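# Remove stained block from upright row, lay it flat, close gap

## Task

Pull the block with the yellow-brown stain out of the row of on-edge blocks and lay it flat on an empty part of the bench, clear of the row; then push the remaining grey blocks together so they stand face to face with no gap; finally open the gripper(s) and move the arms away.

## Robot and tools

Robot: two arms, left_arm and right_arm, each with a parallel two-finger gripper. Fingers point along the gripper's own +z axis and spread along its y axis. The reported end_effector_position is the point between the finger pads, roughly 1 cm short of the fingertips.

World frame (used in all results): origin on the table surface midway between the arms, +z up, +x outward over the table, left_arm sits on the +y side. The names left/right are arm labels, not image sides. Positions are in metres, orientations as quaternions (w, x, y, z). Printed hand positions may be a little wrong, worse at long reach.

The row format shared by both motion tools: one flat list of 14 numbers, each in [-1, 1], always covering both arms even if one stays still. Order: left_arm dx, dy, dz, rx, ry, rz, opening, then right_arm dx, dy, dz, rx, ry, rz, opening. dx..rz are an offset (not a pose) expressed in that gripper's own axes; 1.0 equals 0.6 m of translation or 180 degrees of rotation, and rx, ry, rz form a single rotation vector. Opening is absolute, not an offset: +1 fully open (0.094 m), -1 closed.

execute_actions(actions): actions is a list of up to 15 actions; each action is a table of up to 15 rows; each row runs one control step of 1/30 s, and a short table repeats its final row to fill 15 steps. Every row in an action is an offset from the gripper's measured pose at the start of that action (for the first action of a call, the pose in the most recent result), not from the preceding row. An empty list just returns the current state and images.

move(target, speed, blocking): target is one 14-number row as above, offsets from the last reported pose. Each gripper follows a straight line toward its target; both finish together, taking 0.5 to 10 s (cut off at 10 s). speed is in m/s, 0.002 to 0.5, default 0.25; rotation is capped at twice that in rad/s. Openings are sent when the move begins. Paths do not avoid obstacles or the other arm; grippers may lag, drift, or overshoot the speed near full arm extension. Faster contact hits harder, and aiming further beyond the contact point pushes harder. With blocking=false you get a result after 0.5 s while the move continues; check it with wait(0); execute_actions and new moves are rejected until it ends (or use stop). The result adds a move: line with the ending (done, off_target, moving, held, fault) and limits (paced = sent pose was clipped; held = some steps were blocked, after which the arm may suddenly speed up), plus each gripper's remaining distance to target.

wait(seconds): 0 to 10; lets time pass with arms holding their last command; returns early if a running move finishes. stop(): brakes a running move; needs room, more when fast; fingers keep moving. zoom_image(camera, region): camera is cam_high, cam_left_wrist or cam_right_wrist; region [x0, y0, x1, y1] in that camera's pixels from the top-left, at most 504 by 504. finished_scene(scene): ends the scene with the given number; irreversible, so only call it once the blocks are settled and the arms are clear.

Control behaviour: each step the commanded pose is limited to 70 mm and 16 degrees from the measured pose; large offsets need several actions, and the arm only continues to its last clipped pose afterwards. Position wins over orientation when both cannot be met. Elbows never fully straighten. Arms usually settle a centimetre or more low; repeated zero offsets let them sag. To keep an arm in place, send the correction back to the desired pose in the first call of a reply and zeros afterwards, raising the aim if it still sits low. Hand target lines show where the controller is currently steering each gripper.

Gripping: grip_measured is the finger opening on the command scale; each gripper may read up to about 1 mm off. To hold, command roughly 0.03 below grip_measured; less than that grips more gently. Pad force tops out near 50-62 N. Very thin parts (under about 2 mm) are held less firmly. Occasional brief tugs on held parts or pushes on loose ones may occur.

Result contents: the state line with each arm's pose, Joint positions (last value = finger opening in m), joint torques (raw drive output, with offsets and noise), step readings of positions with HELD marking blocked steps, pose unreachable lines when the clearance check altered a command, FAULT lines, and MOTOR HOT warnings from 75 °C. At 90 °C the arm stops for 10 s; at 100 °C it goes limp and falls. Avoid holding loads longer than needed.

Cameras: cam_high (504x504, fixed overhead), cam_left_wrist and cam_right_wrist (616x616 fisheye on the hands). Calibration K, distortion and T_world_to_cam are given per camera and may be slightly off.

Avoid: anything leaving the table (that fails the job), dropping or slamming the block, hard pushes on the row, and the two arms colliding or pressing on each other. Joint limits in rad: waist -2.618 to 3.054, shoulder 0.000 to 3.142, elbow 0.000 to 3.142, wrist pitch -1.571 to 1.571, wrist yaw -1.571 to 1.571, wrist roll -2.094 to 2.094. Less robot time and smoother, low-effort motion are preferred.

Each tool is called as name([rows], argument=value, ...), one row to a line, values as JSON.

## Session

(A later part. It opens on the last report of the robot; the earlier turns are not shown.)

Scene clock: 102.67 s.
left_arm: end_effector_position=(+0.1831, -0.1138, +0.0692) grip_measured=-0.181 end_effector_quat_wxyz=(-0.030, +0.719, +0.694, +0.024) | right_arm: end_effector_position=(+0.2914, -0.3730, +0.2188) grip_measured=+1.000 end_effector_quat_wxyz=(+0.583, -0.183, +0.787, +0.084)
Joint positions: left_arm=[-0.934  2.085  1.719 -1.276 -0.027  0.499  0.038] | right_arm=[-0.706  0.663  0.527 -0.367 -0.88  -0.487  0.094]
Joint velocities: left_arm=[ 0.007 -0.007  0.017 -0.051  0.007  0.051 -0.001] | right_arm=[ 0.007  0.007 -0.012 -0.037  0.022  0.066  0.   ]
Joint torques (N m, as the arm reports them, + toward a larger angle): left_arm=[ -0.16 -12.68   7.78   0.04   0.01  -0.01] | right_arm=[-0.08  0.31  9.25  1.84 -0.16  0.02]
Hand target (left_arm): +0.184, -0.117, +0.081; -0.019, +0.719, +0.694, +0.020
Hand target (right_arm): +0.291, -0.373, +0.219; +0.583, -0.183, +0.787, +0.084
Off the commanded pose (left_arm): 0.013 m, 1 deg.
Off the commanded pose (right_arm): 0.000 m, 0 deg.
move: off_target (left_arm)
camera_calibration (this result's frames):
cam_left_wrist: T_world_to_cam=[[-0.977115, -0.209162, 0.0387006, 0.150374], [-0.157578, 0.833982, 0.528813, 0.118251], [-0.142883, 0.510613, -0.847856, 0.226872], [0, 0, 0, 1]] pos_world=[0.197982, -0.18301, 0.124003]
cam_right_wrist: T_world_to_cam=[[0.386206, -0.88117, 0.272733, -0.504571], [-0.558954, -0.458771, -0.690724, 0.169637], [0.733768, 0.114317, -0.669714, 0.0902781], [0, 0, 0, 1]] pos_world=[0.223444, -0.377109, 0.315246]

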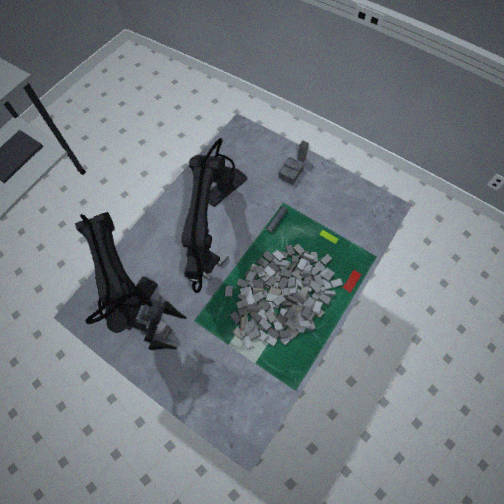

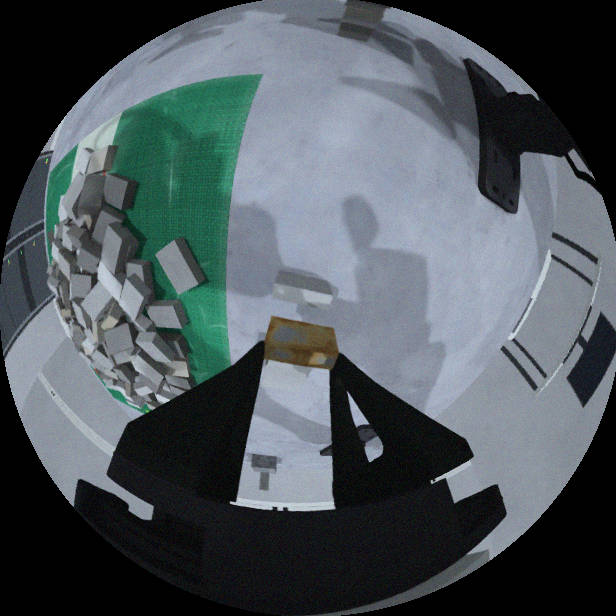

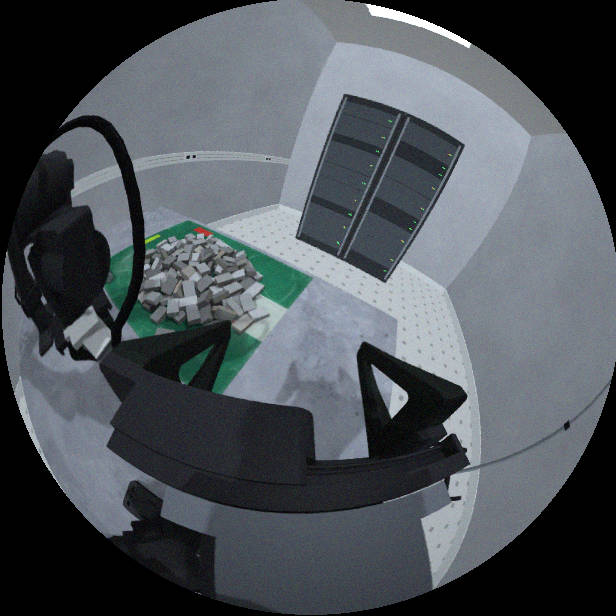

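move(target=[-0.13,0,0,0,0.2,0,-0.2,0,0,0,0,0,0,1], speed=0.15)

move(target=[-0.043,0,0.059,0,0,0,-0.2,0,0,0,0,0,0,1], speed=0.05)

Scene clock: 109.83 s.
left_arm: end_effector_position=(+0.1823, -0.1892, +0.0626) grip_measured=-0.181 end_effector_quat_wxyz=(-0.013, +0.733, +0.668, +0.129) | right_arm: end_effector_position=(+0.2914, -0.3730, +0.2188) grip_measured=+1.000 end_effector_quat_wxyz=(+0.583, -0.183, +0.787, +0.084)
Joint positions: left_arm=[-1.087  2.494  2.359 -1.57  -0.224  0.388  0.038] | right_arm=[-0.706  0.663  0.527 -0.367 -0.88  -0.487  0.094]
Joint velocities: left_arm=[ 0.007 -0.002 -0.017 -0.022 -0.037 -0.051 -0.001] | right_arm=[ 0.007  0.002  0.002  0.007 -0.051  0.022  0.   ]
Joint torques (N m, as the arm reports them, + toward a larger angle): left_arm=[ -0.59 -13.73   7.93  -0.07  -0.23  -0.02] | right_arm=[-0.09  0.32  9.25  1.84 -0.16  0.03]
Hand target (left_arm): +0.182, -0.192, +0.066; -0.007, +0.734, +0.665, +0.136
Hand target (right_arm): +0.291, -0.373, +0.219; +0.583, -0.183, +0.787, +0.084
Off the commanded pose (left_arm): 0.003 m, 30 deg; orientation clipped at the last step of the last action.
Off the commanded pose (right_arm): 0.000 m, 0 deg.
joint sent to its limit (left arm) — the command would take joint 4 (wrist pitch) past its lower limit, so that joint was sent only as far as its limit.
move: off_target (left_arm); limits=paced
camera_calibration (this result's frames):
cam_left_wrist: T_world_to_cam=[[-0.978393, -0.139353, -0.152731, 0.159512], [-0.203736, 0.775541, 0.597518, 0.177555], [0.0351832, 0.615725, -0.787175, 0.243312], [0, 0, 0, 1]] pos_world=[0.183679, -0.265286, 0.1098]
cam_right_wrist: T_world_to_cam=[[0.386206, -0.88117, 0.272733, -0.504571], [-0.558954, -0.458771, -0.690724, 0.169637], [0.733768, 0.114317, -0.669714, 0.0902781], [0, 0, 0, 1]] pos_world=[0.223444, -0.377109, 0.315246]

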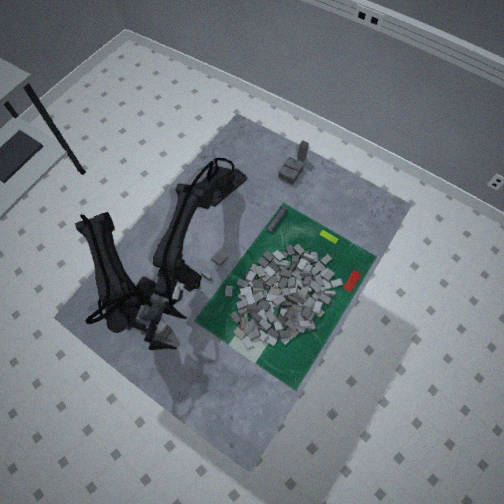

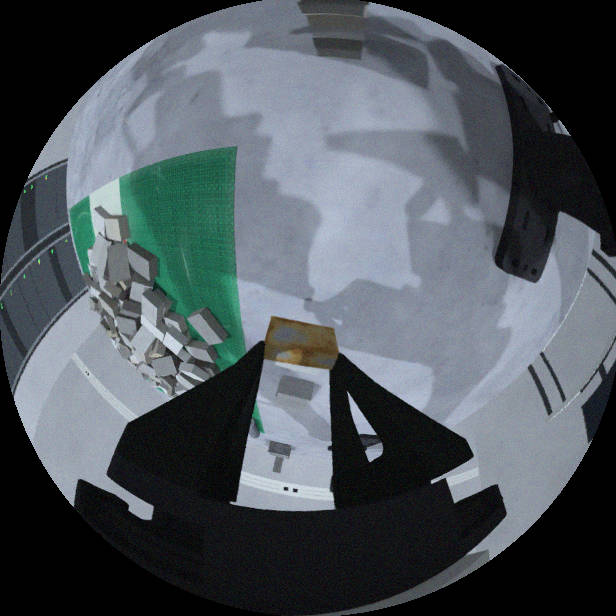

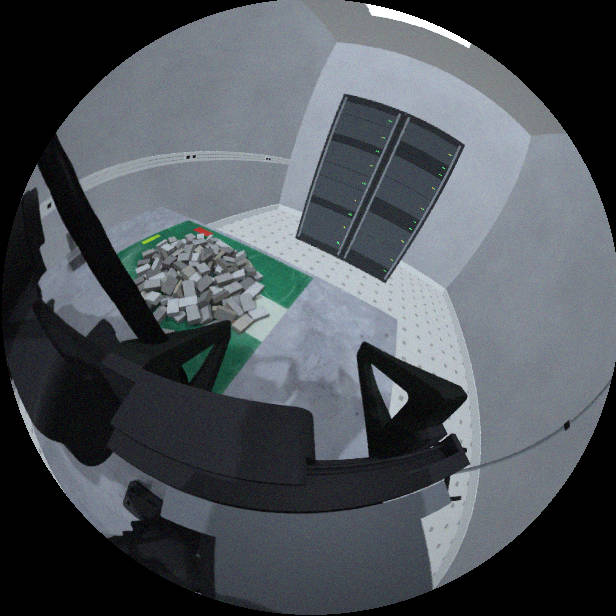

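Scene clock: 110.97 s.
left_arm: end_effector_position=(+0.1854, -0.1991, +0.0316) grip_measured=-0.181 end_effector_quat_wxyz=(-0.023, +0.733, +0.666, +0.134) | right_arm: end_effector_position=(+0.2914, -0.3730, +0.2188) grip_measured=+1.000 end_effector_quat_wxyz=(+0.583, -0.183, +0.787, +0.084)
Joint positions: left_arm=[-1.087  2.592  2.415 -1.549 -0.224  0.388  0.038] | right_arm=[-0.706  0.663  0.527 -0.367 -0.88  -0.487  0.094]
Joint velocities: left_arm=[-0.007 -0.002 -0.007  0.037 -0.081 -0.022  0.   ] | right_arm=[ 0.012  0.002 -0.002 -0.066  0.066  0.007  0.   ]
Joint torques (N m, as the arm reports them, + toward a larger angle): left_arm=[ -0.28 -12.9    7.61   0.32  -0.08  -0.01] | right_arm=[-0.09  0.32  9.25  1.84 -0.16  0.03]
Hand target (left_arm): +0.186, -0.208, +0.024; -0.013, +0.733, +0.668, +0.129
Hand target (right_arm): +0.291, -0.373, +0.219; +0.583, -0.183, +0.787, +0.084
Off the commanded pose (left_arm): 0.012 m, 1 deg.
Off the commanded pose (right_arm): 0.000 m, 0 deg.
move: off_target (left_arm)
camera_calibration (this result's frames):
cam_left_wrist: T_world_to_cam=[[-0.979358, -0.136336, -0.14923, 0.157142], [-0.199864, 0.763433, 0.614186, 0.200764], [0.0301916, 0.631334, -0.774923, 0.228441], [0, 0, 0, 1]] pos_world=[0.187127, -0.276068, 0.0771675]
cam_right_wrist: T_world_to_cam=[[0.386206, -0.88117, 0.272733, -0.504571], [-0.558954, -0.458771, -0.690724, 0.169637], [0.733768, 0.114317, -0.669714, 0.0902781], [0, 0, 0, 1]] pos_world=[0.223444, -0.377109, 0.315246]

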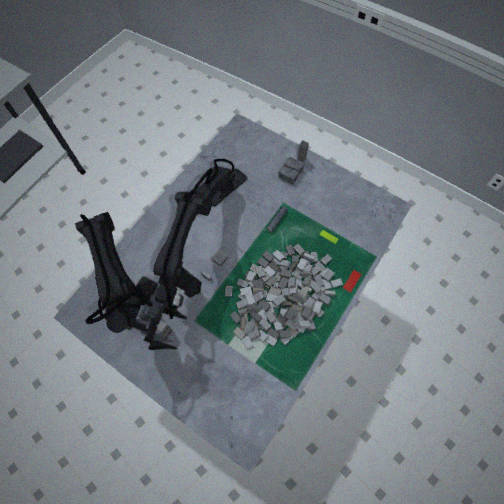

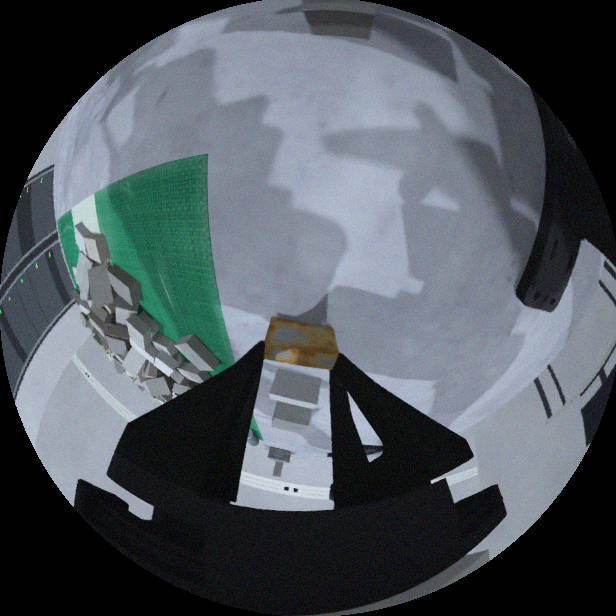

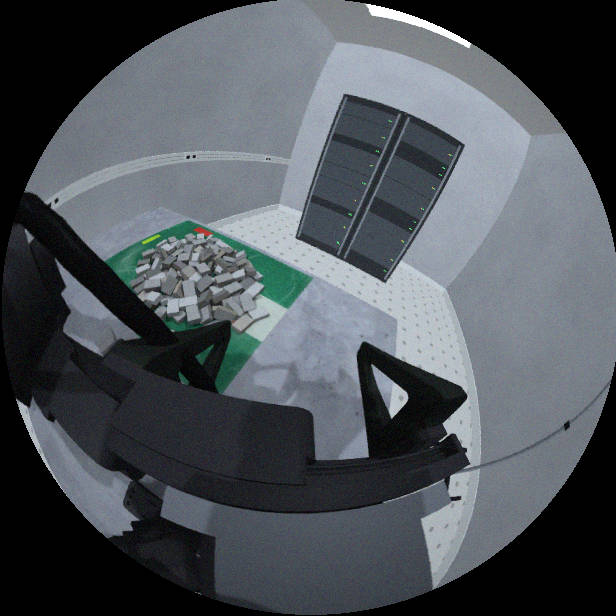

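move(target=[0,0,0.02,0,0,0,-0.2,0,0,0,0,0,0,1], speed=0.03)

move(target=[0,0,0,0,0,0,0.35,0,0,0,0,0,0,1])

move(target=[0.03,0,-0.05,0,0,0,0.35,0,0,0,0,0,0,1], speed=0.1)

Scene clock: 115.60 s.
left_arm: end_effector_position=(+0.1853, -0.1980, +0.0311) grip_measured=-0.181 end_effector_quat_wxyz=(-0.020, +0.734, +0.666, +0.133) | right_arm: end_effector_position=(+0.2914, -0.3730, +0.2188) grip_measured=+1.000 end_effector_quat_wxyz=(+0.583, -0.183, +0.787, +0.084)
Joint positions: left_arm=[-1.087  2.571  2.375 -1.523 -0.225  0.389  0.038] | right_arm=[-0.706  0.663  0.527 -0.367 -0.88  -0.487  0.094]
Joint velocities: left_arm=[-0.002 -0.017 -0.037  0.022 -0.095 -0.007  0.   ] | right_arm=[ 0.002 -0.007 -0.007  0.022 -0.037 -0.051  0.   ]
Joint torques (N m, as the arm reports them, + toward a larger angle): left_arm=[  0.43 -14.63   3.51   0.43  -0.07   0.01] | right_arm=[-0.09  0.32  9.24  1.84 -0.16  0.03]
Hand target (left_arm): +0.187, -0.196, +0.020; -0.023, +0.733, +0.666, +0.134
Hand target (right_arm): +0.291, -0.373, +0.219; +0.583, -0.183, +0.787, +0.084
Off the commanded pose (left_arm): 0.011 m, 0 deg.
Off the commanded pose (right_arm): 0.000 m, 0 deg.
move: off_target (left_arm)
camera_calibration (this result's frames):
cam_left_wrist: T_world_to_cam=[[-0.979109, -0.135934, -0.151218, 0.157184], [-0.200609, 0.767139, 0.609306, 0.201155], [0.0331801, 0.626912, -0.778383, 0.226106], [0, 0, 0, 1]] pos_world=[0.186752, -0.274696, 0.0772013]
cam_right_wrist: T_world_to_cam=[[0.386206, -0.88117, 0.272733, -0.504571], [-0.558954, -0.458771, -0.690724, 0.169637], [0.733768, 0.114317, -0.669714, 0.0902781], [0, 0, 0, 1]] pos_world=[0.223444, -0.377109, 0.315246]

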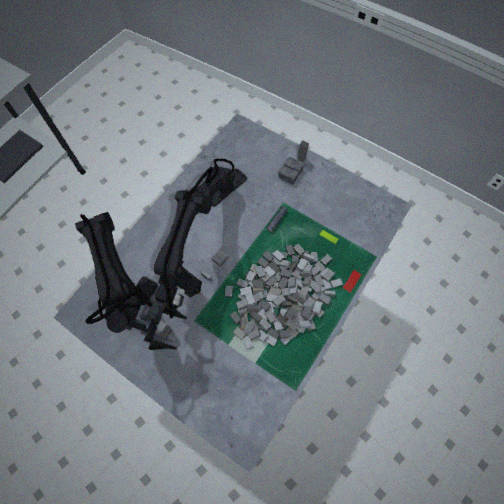

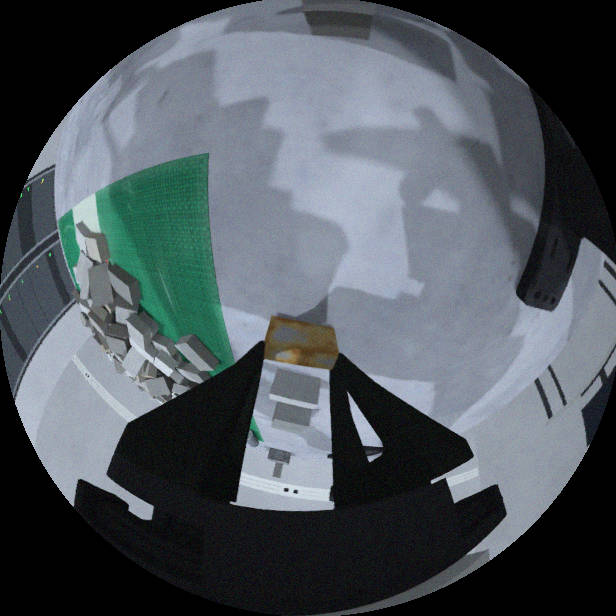

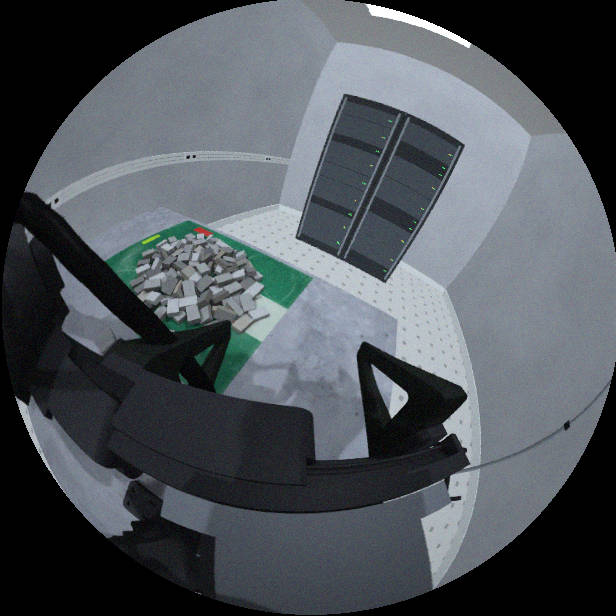

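Scene clock: 116.10 s.
left_arm: end_effector_position=(+0.1853, -0.1980, +0.0313) grip_measured=+0.349 end_effector_quat_wxyz=(-0.019, +0.734, +0.666, +0.133) | right_arm: end_effector_position=(+0.2914, -0.3730, +0.2188) grip_measured=+1.000 end_effector_quat_wxyz=(+0.583, -0.183, +0.787, +0.084)
Joint positions: left_arm=[-1.087  2.57   2.375 -1.523 -0.225  0.389  0.063] | right_arm=[-0.706  0.663  0.527 -0.367 -0.88  -0.487  0.094]
Joint velocities: left_arm=[ 0.007 -0.012 -0.007 -0.037  0.022  0.007  0.   ] | right_arm=[-0.007  0.007 -0.002 -0.007 -0.022  0.037  0.   ]
Joint torques (N m, as the arm reports them, + toward a larger angle): left_arm=[  0.03 -15.06   5.79   0.07  -0.08   0.02] | right_arm=[-0.08  0.31  9.24  1.84 -0.16  0.03]
Hand target (left_arm): +0.185, -0.198, +0.031; -0.020, +0.734, +0.666, +0.133
Hand target (right_arm): +0.291, -0.373, +0.219; +0.583, -0.183, +0.787, +0.084
Off the commanded pose (left_arm): 0.000 m, 0 deg.
Off the commanded pose (right_arm): 0.000 m, 0 deg.
move: done
camera_calibration (this result's frames):
cam_left_wrist: T_world_to_cam=[[-0.979092, -0.135989, -0.151283, 0.157203], [-0.20068, 0.767361, 0.609003, 0.201146], [0.0332706, 0.62663, -0.778607, 0.22619], [0, 0, 0, 1]] pos_world=[0.186757, -0.274711, 0.0773964]
cam_right_wrist: T_world_to_cam=[[0.386206, -0.88117, 0.272733, -0.504571], [-0.558954, -0.458771, -0.690724, 0.169637], [0.733768, 0.114317, -0.669714, 0.0902781], [0, 0, 0, 1]] pos_world=[0.223444, -0.377109, 0.315246]

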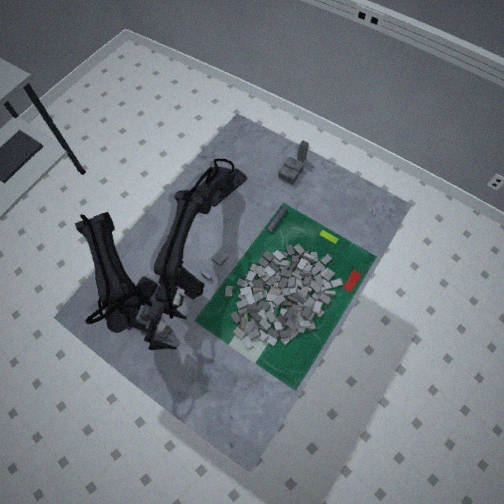

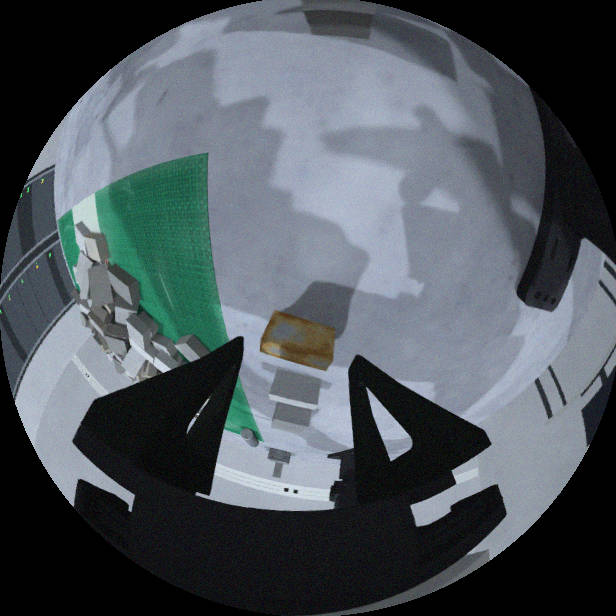

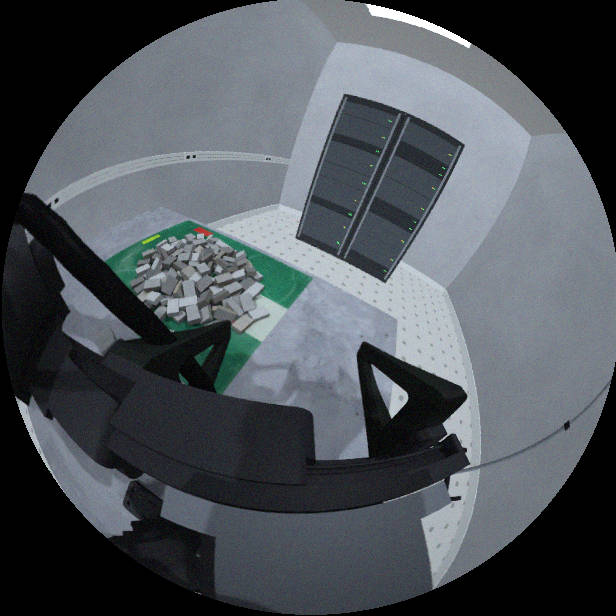

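Scene clock: 116.93 s.
left_arm: end_effector_position=(+0.1834, -0.1921, +0.0629) grip_measured=+0.349 end_effector_quat_wxyz=(-0.009, +0.733, +0.668, +0.128) | right_arm: end_effector_position=(+0.2914, -0.3730, +0.2188) grip_measured=+1.000 end_effector_quat_wxyz=(+0.583, -0.183, +0.787, +0.084)
Joint positions: left_arm=[-1.087  2.501  2.375 -1.57  -0.225  0.389  0.063] | right_arm=[-0.706  0.663  0.527 -0.367 -0.88  -0.487  0.094]
Joint velocities: left_arm=[ 0.007  0.002  0.017 -0.022  0.007 -0.081  0.   ] | right_arm=[ 0.002  0.002  0.002 -0.022  0.022 -0.022  0.   ]
Joint torques (N m, as the arm reports them, + toward a larger angle): left_arm=[  0.09 -15.19   4.89  -0.02  -0.07   0.02] | right_arm=[-0.08  0.32  9.25  1.84 -0.16  0.03]
Hand target (left_arm): +0.182, -0.186, +0.064; -0.019, +0.734, +0.666, +0.133
Hand target (right_arm): +0.291, -0.373, +0.219; +0.583, -0.183, +0.787, +0.084
Off the commanded pose (left_arm): 0.006 m, 1 deg.
Off the commanded pose (right_arm): 0.000 m, 0 deg.
joint sent to its limit (left arm) — the command would take joint 4 (wrist pitch) past its lower limit, so that joint was sent only as far as its limit.
move: done
camera_calibration (this result's frames):
cam_left_wrist: T_world_to_cam=[[-0.978024, -0.139329, -0.155104, 0.160334], [-0.204862, 0.780439, 0.590717, 0.181424], [0.038745, 0.60951, -0.791831, 0.243667], [0, 0, 0, 1]] pos_world=[0.184537, -0.267768, 0.110641]
cam_right_wrist: T_world_to_cam=[[0.386206, -0.88117, 0.272733, -0.504571], [-0.558954, -0.458771, -0.690724, 0.169637], [0.733768, 0.114317, -0.669714, 0.0902781], [0, 0, 0, 1]] pos_world=[0.223444, -0.377109, 0.315246]

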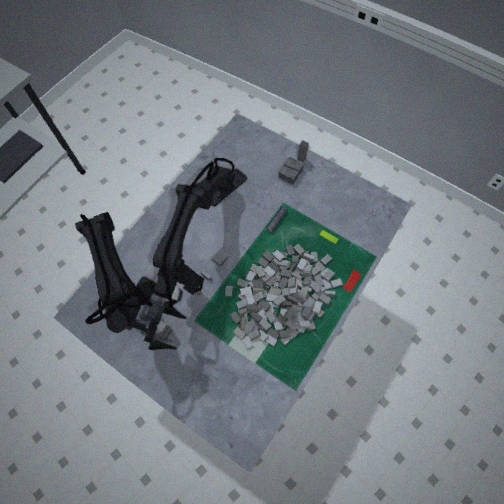

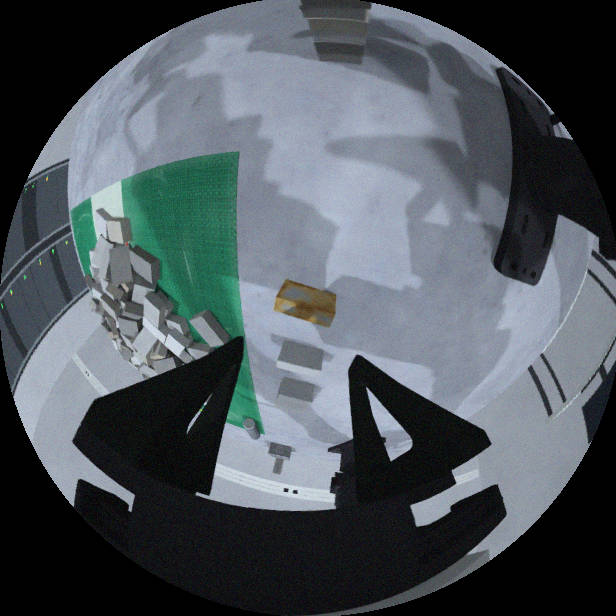

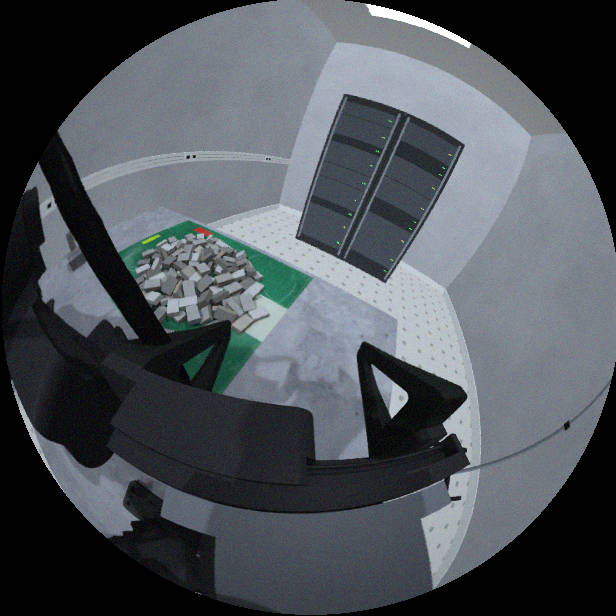

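move(target=[0.085,0,-0.04,0,-0.11,0,0.35,0,0,0,0,0,0,1], speed=0.15)

Scene clock: 120.97 s.
left_arm: end_effector_position=(+0.1817, -0.1485, +0.0931) grip_measured=+0.349 end_effector_quat_wxyz=(+0.106, +0.743, +0.660, +0.004) | right_arm: end_effector_position=(+0.2914, -0.3730, +0.2188) grip_measured=+1.000 end_effector_quat_wxyz=(+0.583, -0.183, +0.787, +0.084)
Joint positions: left_arm=[-0.995  1.932  1.575 -1.015 -0.075  0.528  0.063] | right_arm=[-0.706  0.663  0.527 -0.367 -0.88  -0.487  0.094]
Joint velocities: left_arm=[-0.002  0.012 -0.002  0.007 -0.022 -0.095 -0.001] | right_arm=[ 0.002 -0.007 -0.012  0.037  0.022 -0.081  0.   ]
Joint torques (N m, as the arm reports them, + toward a larger angle): left_arm=[  0.65 -11.72   4.86   0.97   0.03   0.05] | right_arm=[-0.09  0.31  9.24  1.84 -0.16  0.03]
Hand target (left_arm): +0.182, -0.145, +0.092; +0.106, +0.743, +0.661, -0.000
Hand target (right_arm): +0.291, -0.373, +0.219; +0.583, -0.183, +0.787, +0.084
Off the commanded pose (left_arm): 0.004 m, 1 deg.
Off the commanded pose (right_arm): 0.000 m, 0 deg.
move: done
camera_calibration (this result's frames):
cam_left_wrist: T_world_to_cam=[[-0.988598, -0.128027, -0.0792679, 0.165996], [-0.146364, 0.94069, 0.306072, 0.168893], [0.0353812, 0.314184, -0.948703, 0.212496], [0, 0, 0, 1]] pos_world=[0.181305, -0.204387, 0.16306]
cam_right_wrist: T_world_to_cam=[[0.386206, -0.88117, 0.272733, -0.504571], [-0.558954, -0.458771, -0.690724, 0.169637], [0.733768, 0.114317, -0.669714, 0.0902781], [0, 0, 0, 1]] pos_world=[0.223444, -0.377109, 0.315246]

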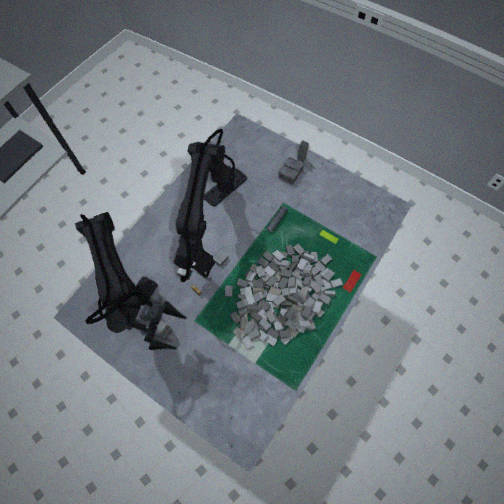

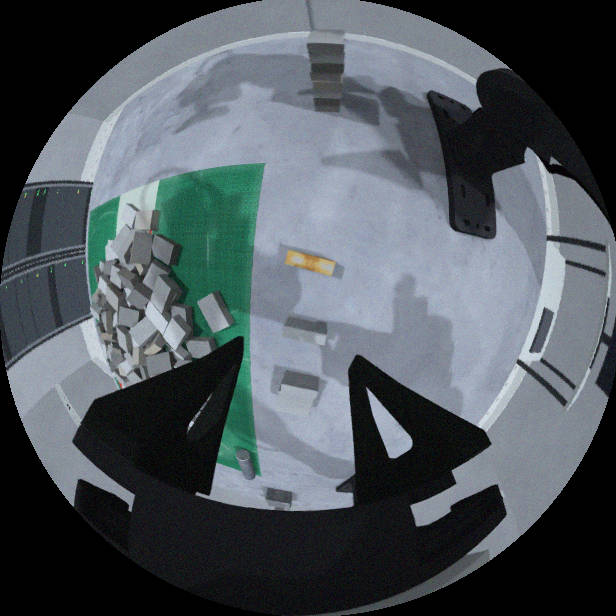

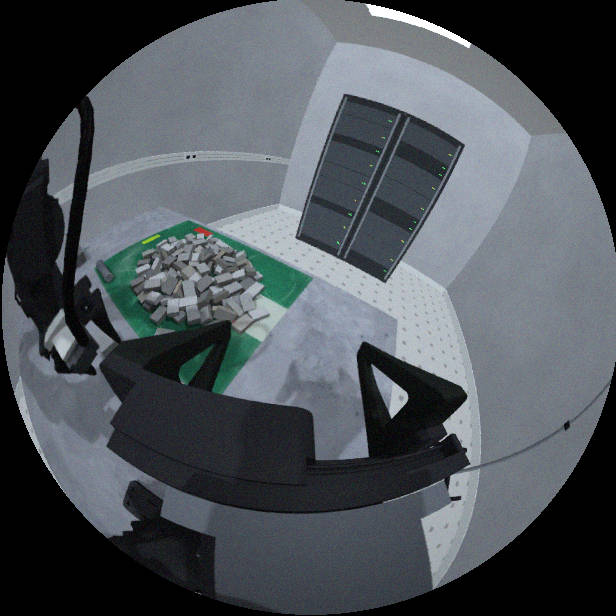

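move(target=[-0.04,0,0.095,0,0.05,0,-1,0,0,0,0,0,0,1], speed=0.1)

move(target=[-0.085,0,0,0,0,0,-1,0,0,0,0,0,0,1], speed=0.04)

Scene clock: 125.70 s.
left_arm: end_effector_position=(+0.1885, -0.1791, +0.0394) grip_measured=-0.984 end_effector_quat_wxyz=(+0.053, +0.741, +0.667, +0.058) | right_arm: end_effector_position=(+0.2914, -0.3730, +0.2188) grip_measured=+1.000 end_effector_quat_wxyz=(+0.583, -0.183, +0.787, +0.084)
Joint positions: left_arm=[-1.037  2.223  1.812 -1.102 -0.148  0.47   0.001] | right_arm=[-0.706  0.663  0.527 -0.367 -0.88  -0.487  0.094]
Joint velocities: left_arm=[-0.017 -0.017  0.002  0.007  0.066  0.007  0.   ] | right_arm=[-0.007 -0.012 -0.002 -0.007  0.007  0.066  0.   ]
Joint torques (N m, as the arm reports them, + toward a larger angle): left_arm=[ -0.65 -12.21   8.05   0.31  -0.11  -0.06] | right_arm=[-0.09  0.31  9.25  1.84 -0.16  0.03]
Hand target (left_arm): +0.187, -0.182, +0.043; +0.054, +0.741, +0.666, +0.062
Hand target (right_arm): +0.291, -0.373, +0.219; +0.583, -0.183, +0.787, +0.084
Off the commanded pose (left_arm): 0.003 m, 0 deg.
Off the commanded pose (right_arm): 0.000 m, 0 deg.
move: done
camera_calibration (this result's frames):
cam_left_wrist: T_world_to_cam=[[-0.984452, -0.137556, -0.109235, 0.163266], [-0.171999, 0.881076, 0.440592, 0.203997], [0.0356388, 0.45253, -0.891037, 0.193352], [0, 0, 0, 1]] pos_world=[0.188924, -0.244776, 0.100239]
cam_right_wrist: T_world_to_cam=[[0.386206, -0.88117, 0.272733, -0.504571], [-0.558954, -0.458771, -0.690724, 0.169637], [0.733768, 0.114317, -0.669714, 0.0902781], [0, 0, 0, 1]] pos_world=[0.223444, -0.377109, 0.315246]

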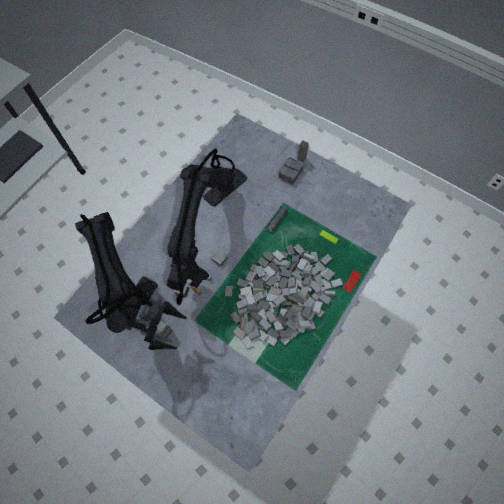

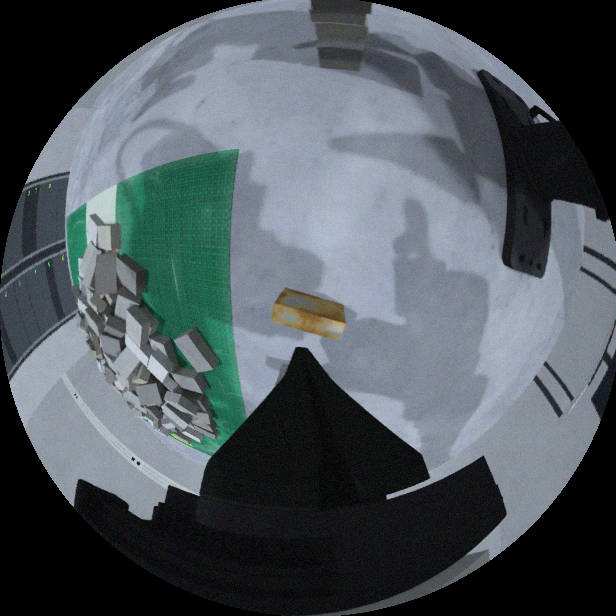

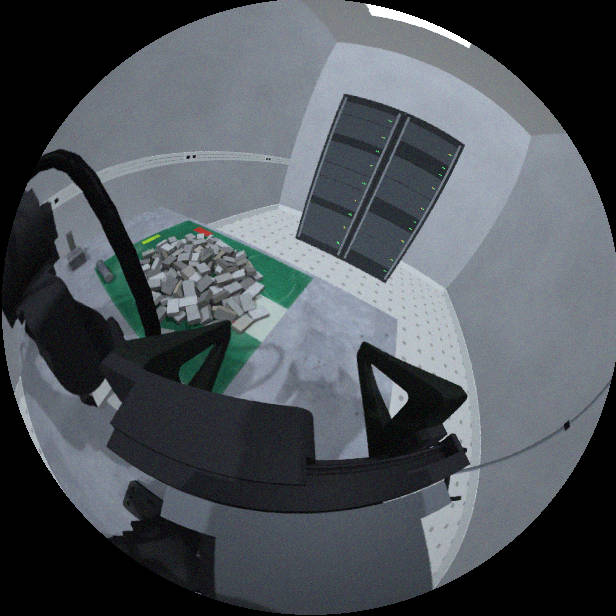

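Scene clock: 127.43 s.
left_arm: end_effector_position=(+0.1868, -0.2284, +0.0402) grip_measured=-0.984 end_effector_quat_wxyz=(+0.057, +0.741, +0.667, +0.056) | right_arm: end_effector_position=(+0.2914, -0.3730, +0.2188) grip_measured=+1.000 end_effector_quat_wxyz=(+0.583, -0.183, +0.787, +0.084)
Joint positions: left_arm=[-1.075  2.434  2.178 -1.254 -0.148  0.43   0.001] | right_arm=[-0.706  0.663  0.527 -0.367 -0.88  -0.487  0.094]
Joint velocities: left_arm=[-0.002  0.002  0.007 -0.037 -0.037  0.022  0.   ] | right_arm=[-0.012 -0.002 -0.002 -0.007  0.037 -0.022  0.   ]
Joint torques (N m, as the arm reports them, + toward a larger angle): left_arm=[ -0.54 -13.35   8.16   0.3   -0.09  -0.06] | right_arm=[-0.09  0.3   9.25  1.84 -0.16  0.03]
Hand target (left_arm): +0.184, -0.230, +0.040; +0.055, +0.741, +0.666, +0.059
Hand target (right_arm): +0.291, -0.373, +0.219; +0.583, -0.183, +0.787, +0.084
Off the commanded pose (left_arm): 0.004 m, 1 deg.
Off the commanded pose (right_arm): 0.000 m, 0 deg.
move: done
camera_calibration (this result's frames):
cam_left_wrist: T_world_to_cam=[[-0.984279, -0.139189, -0.108729, 0.154442], [-0.172905, 0.884987, 0.432321, 0.248137], [0.0360497, 0.444324, -0.89514, 0.214627], [0, 0, 0, 1]] pos_world=[0.187181, -0.293465, 0.101639]
cam_right_wrist: T_world_to_cam=[[0.386206, -0.88117, 0.272733, -0.504571], [-0.558954, -0.458771, -0.690724, 0.169637], [0.733768, 0.114317, -0.669714, 0.0902781], [0, 0, 0, 1]] pos_world=[0.223444, -0.377109, 0.315246]

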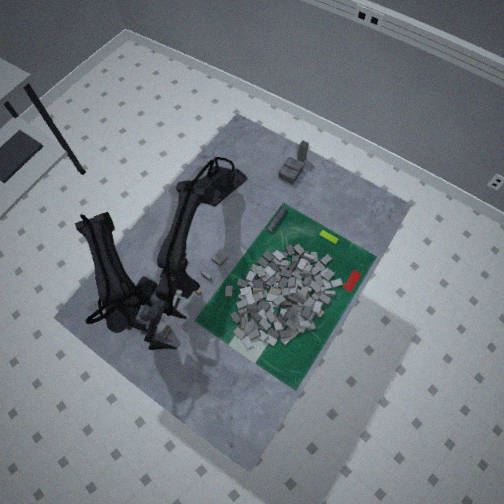

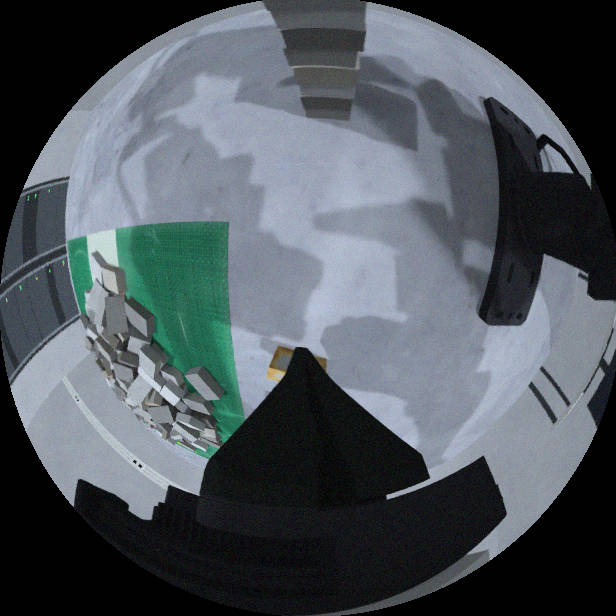

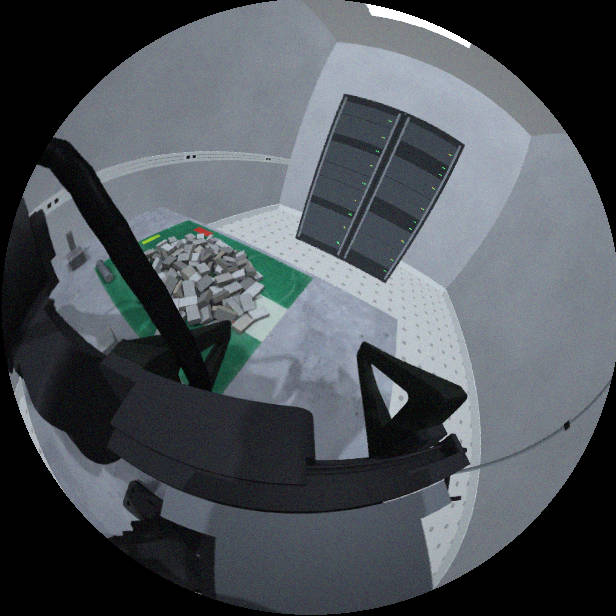

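move(target=[-0.008,0,0.027,0,0,0,-1,0,0,0,0,0,0,1], speed=0.05)

move(target=[0.07,0,0,0,0,0,-1,0,0,0,0,0,0,1], speed=0.04)

move(target=[0,0,-0.08,0,0,0,0.35,0,0,0,0,0,0,1], speed=0.1)

Scene clock: 132.00 s.
left_arm: end_effector_position=(+0.1880, -0.2319, +0.0298) grip_measured=-0.984 end_effector_quat_wxyz=(+0.057, +0.741, +0.667, +0.056) | right_arm: end_effector_position=(+0.2914, -0.3730, +0.2188) grip_measured=+1.000 end_effector_quat_wxyz=(+0.583, -0.183, +0.787, +0.084)
Joint positions: left_arm=[-1.075  2.457  2.178 -1.231 -0.148  0.43   0.001] | right_arm=[-0.706  0.663  0.527 -0.367 -0.88  -0.487  0.094]
Joint velocities: left_arm=[ 0.007 -0.007 -0.002  0.051 -0.081  0.007 -0.001] | right_arm=[-0.007 -0.002  0.012 -0.022 -0.037  0.007  0.   ]
Joint torques (N m, as the arm reports them, + toward a larger angle): left_arm=[  0.05 -13.74   6.18   0.65  -0.05   0.02] | right_arm=[-0.08  0.31  9.25  1.83 -0.16  0.02]
Hand target (left_arm): +0.189, -0.234, +0.024; +0.057, +0.741, +0.667, +0.056
Hand target (right_arm): +0.291, -0.373, +0.219; +0.583, -0.183, +0.787, +0.084
Off the commanded pose (left_arm): 0.006 m, 0 deg.
Off the commanded pose (right_arm): 0.000 m, 0 deg.
move: done
camera_calibration (this result's frames):
cam_left_wrist: T_world_to_cam=[[-0.984227, -0.139566, -0.108717, 0.153877], [-0.173236, 0.884948, 0.432268, 0.256016], [0.0358788, 0.444284, -0.895167, 0.20686], [0, 0, 0, 1]] pos_world=[0.18838, -0.296989, 0.0912363]
cam_right_wrist: T_world_to_cam=[[0.386206, -0.88117, 0.272733, -0.504571], [-0.558954, -0.458771, -0.690724, 0.169637], [0.733768, 0.114317, -0.669714, 0.0902781], [0, 0, 0, 1]] pos_world=[0.223444, -0.377109, 0.315246]

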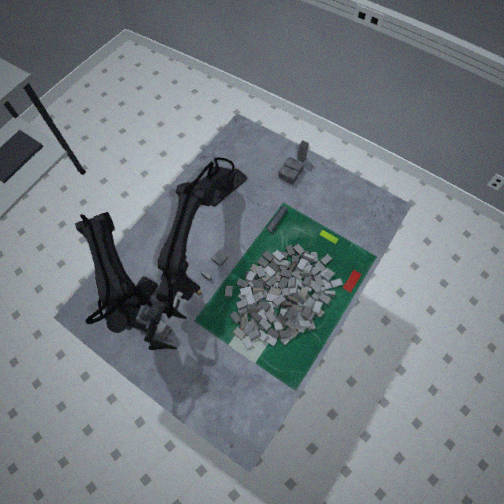

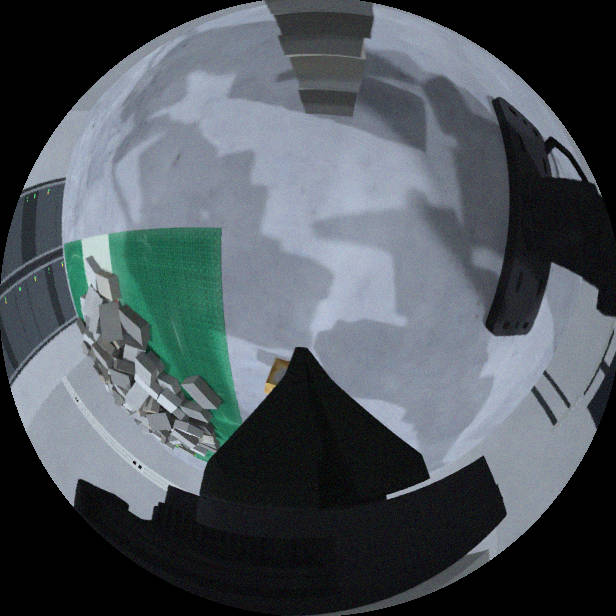

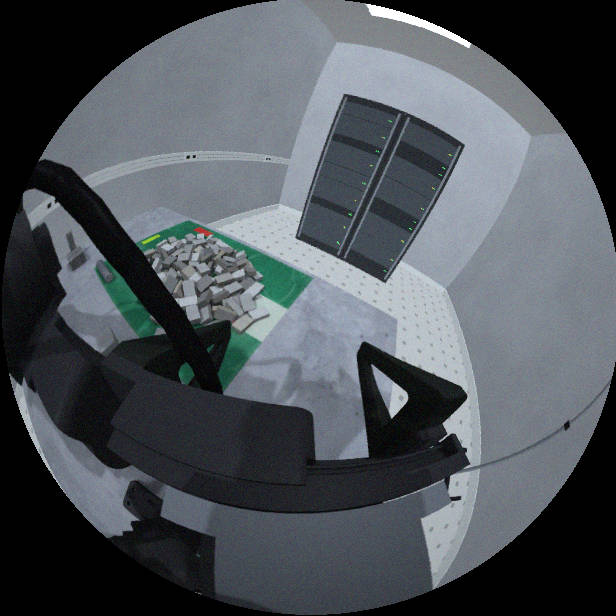

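Scene clock: 133.50 s.
left_arm: end_effector_position=(+0.1895, -0.1930, +0.0269) grip_measured=-0.984 end_effector_quat_wxyz=(+0.054, +0.742, +0.666, +0.058) | right_arm: end_effector_position=(+0.2914, -0.3730, +0.2188) grip_measured=+1.000 end_effector_quat_wxyz=(+0.583, -0.183, +0.787, +0.084)
Joint positions: left_arm=[-1.045  2.288  1.87  -1.094 -0.148  0.463  0.001] | right_arm=[-0.706  0.663  0.527 -0.367 -0.88  -0.487  0.094]
Joint velocities: left_arm=[ 0.002 -0.007 -0.002 -0.007 -0.081  0.037 -0.   ] | right_arm=[-0.007 -0.002 -0.002 -0.037 -0.037  0.022  0.   ]
Joint torques (N m, as the arm reports them, + toward a larger angle): left_arm=[  0.68 -14.87   4.54   0.7   -0.02   0.06] | right_arm=[-0.08  0.31  9.25  1.83 -0.16  0.03]
Hand target (left_arm): +0.192, -0.190, +0.029; +0.056, +0.740, +0.667, +0.055
Hand target (right_arm): +0.291, -0.373, +0.219; +0.583, -0.183, +0.787, +0.084
Off the commanded pose (left_arm): 0.005 m, 0 deg.
Off the commanded pose (right_arm): 0.000 m, 0 deg.
move: done
camera_calibration (this result's frames):
cam_left_wrist: T_world_to_cam=[[-0.984595, -0.136544, -0.109215, 0.161158], [-0.171015, 0.882133, 0.438857, 0.222009], [0.0364188, 0.450774, -0.891895, 0.187999], [0, 0, 0, 1]] pos_world=[0.189796, -0.258582, 0.0878463]
cam_right_wrist: T_world_to_cam=[[0.386206, -0.88117, 0.272733, -0.504571], [-0.558954, -0.458771, -0.690724, 0.169637], [0.733768, 0.114317, -0.669714, 0.0902781], [0, 0, 0, 1]] pos_world=[0.223444, -0.377109, 0.315246]

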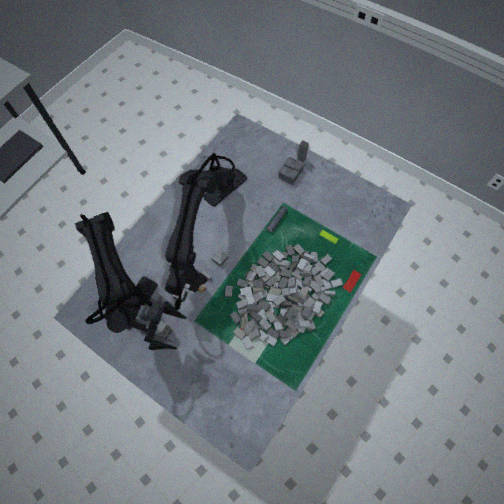

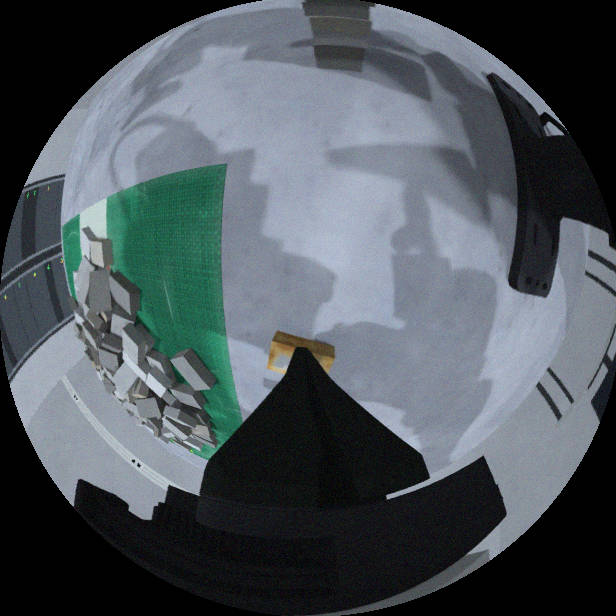

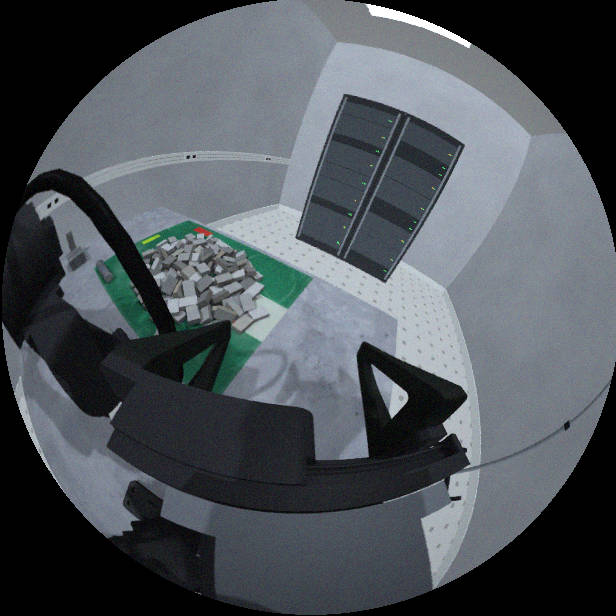

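Scene clock: 134.57 s.
left_arm: end_effector_position=(+0.1851, -0.1890, +0.0657) grip_measured=+0.349 end_effector_quat_wxyz=(+0.050, +0.741, +0.667, +0.059) | right_arm: end_effector_position=(+0.2914, -0.3730, +0.2188) grip_measured=+1.000 end_effector_quat_wxyz=(+0.583, -0.183, +0.787, +0.084)
Joint positions: left_arm=[-1.051  2.255  1.971 -1.238 -0.148  0.455  0.063] | right_arm=[-0.706  0.663  0.527 -0.367 -0.88  -0.487  0.094]
Joint velocities: left_arm=[ 0.007 -0.012 -0.022 -0.051  0.007  0.022 -0.   ] | right_arm=[-0.012  0.002 -0.012  0.007  0.007  0.007  0.   ]
Joint torques (N m, as the arm reports them, + toward a larger angle): left_arm=[ -0.74 -13.73   7.8    0.27  -0.06  -0.04] | right_arm=[-0.09  0.3   9.25  1.84 -0.17  0.03]
Hand target (left_arm): +0.182, -0.192, +0.074; +0.055, +0.742, +0.666, +0.058
Hand target (right_arm): +0.291, -0.373, +0.219; +0.583, -0.183, +0.787, +0.084
Off the commanded pose (left_arm): 0.010 m, 1 deg.
Off the commanded pose (right_arm): 0.000 m, 0 deg.
move: done
camera_calibration (this result's frames):
cam_left_wrist: T_world_to_cam=[[-0.984741, -0.137376, -0.106835, 0.161327], [-0.170994, 0.87793, 0.447213, 0.199331], [0.0323573, 0.458657, -0.888024, 0.222968], [0, 0, 0, 1]] pos_world=[0.185735, -0.255102, 0.126093]
cam_right_wrist: T_world_to_cam=[[0.386206, -0.88117, 0.272733, -0.504571], [-0.558954, -0.458771, -0.690724, 0.169637], [0.733768, 0.114317, -0.669714, 0.0902781], [0, 0, 0, 1]] pos_world=[0.223444, -0.377109, 0.315246]

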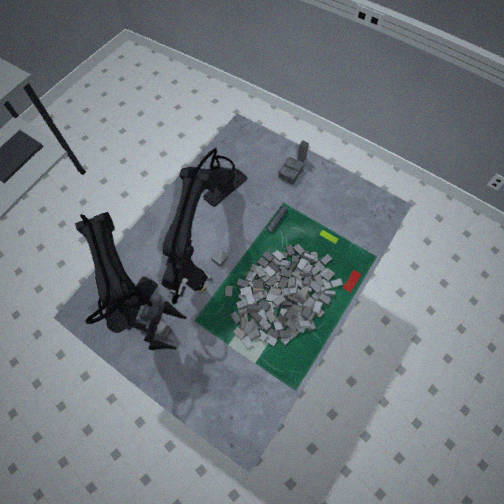

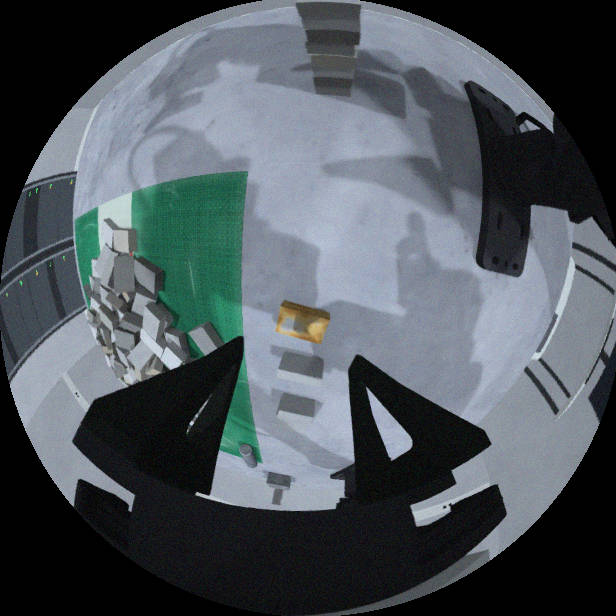

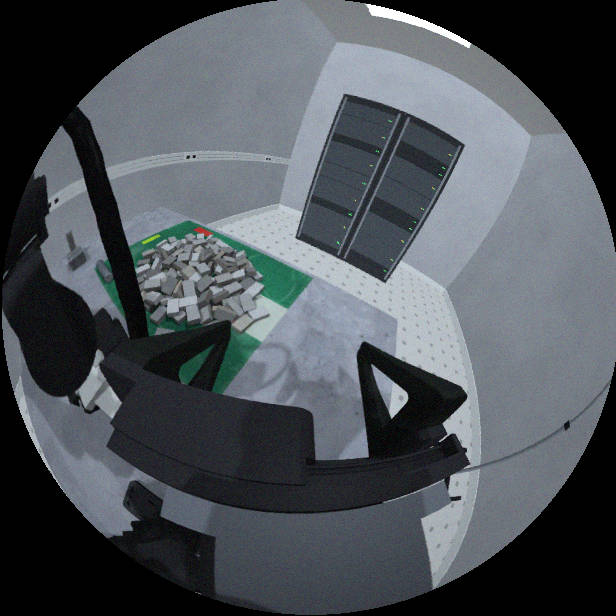

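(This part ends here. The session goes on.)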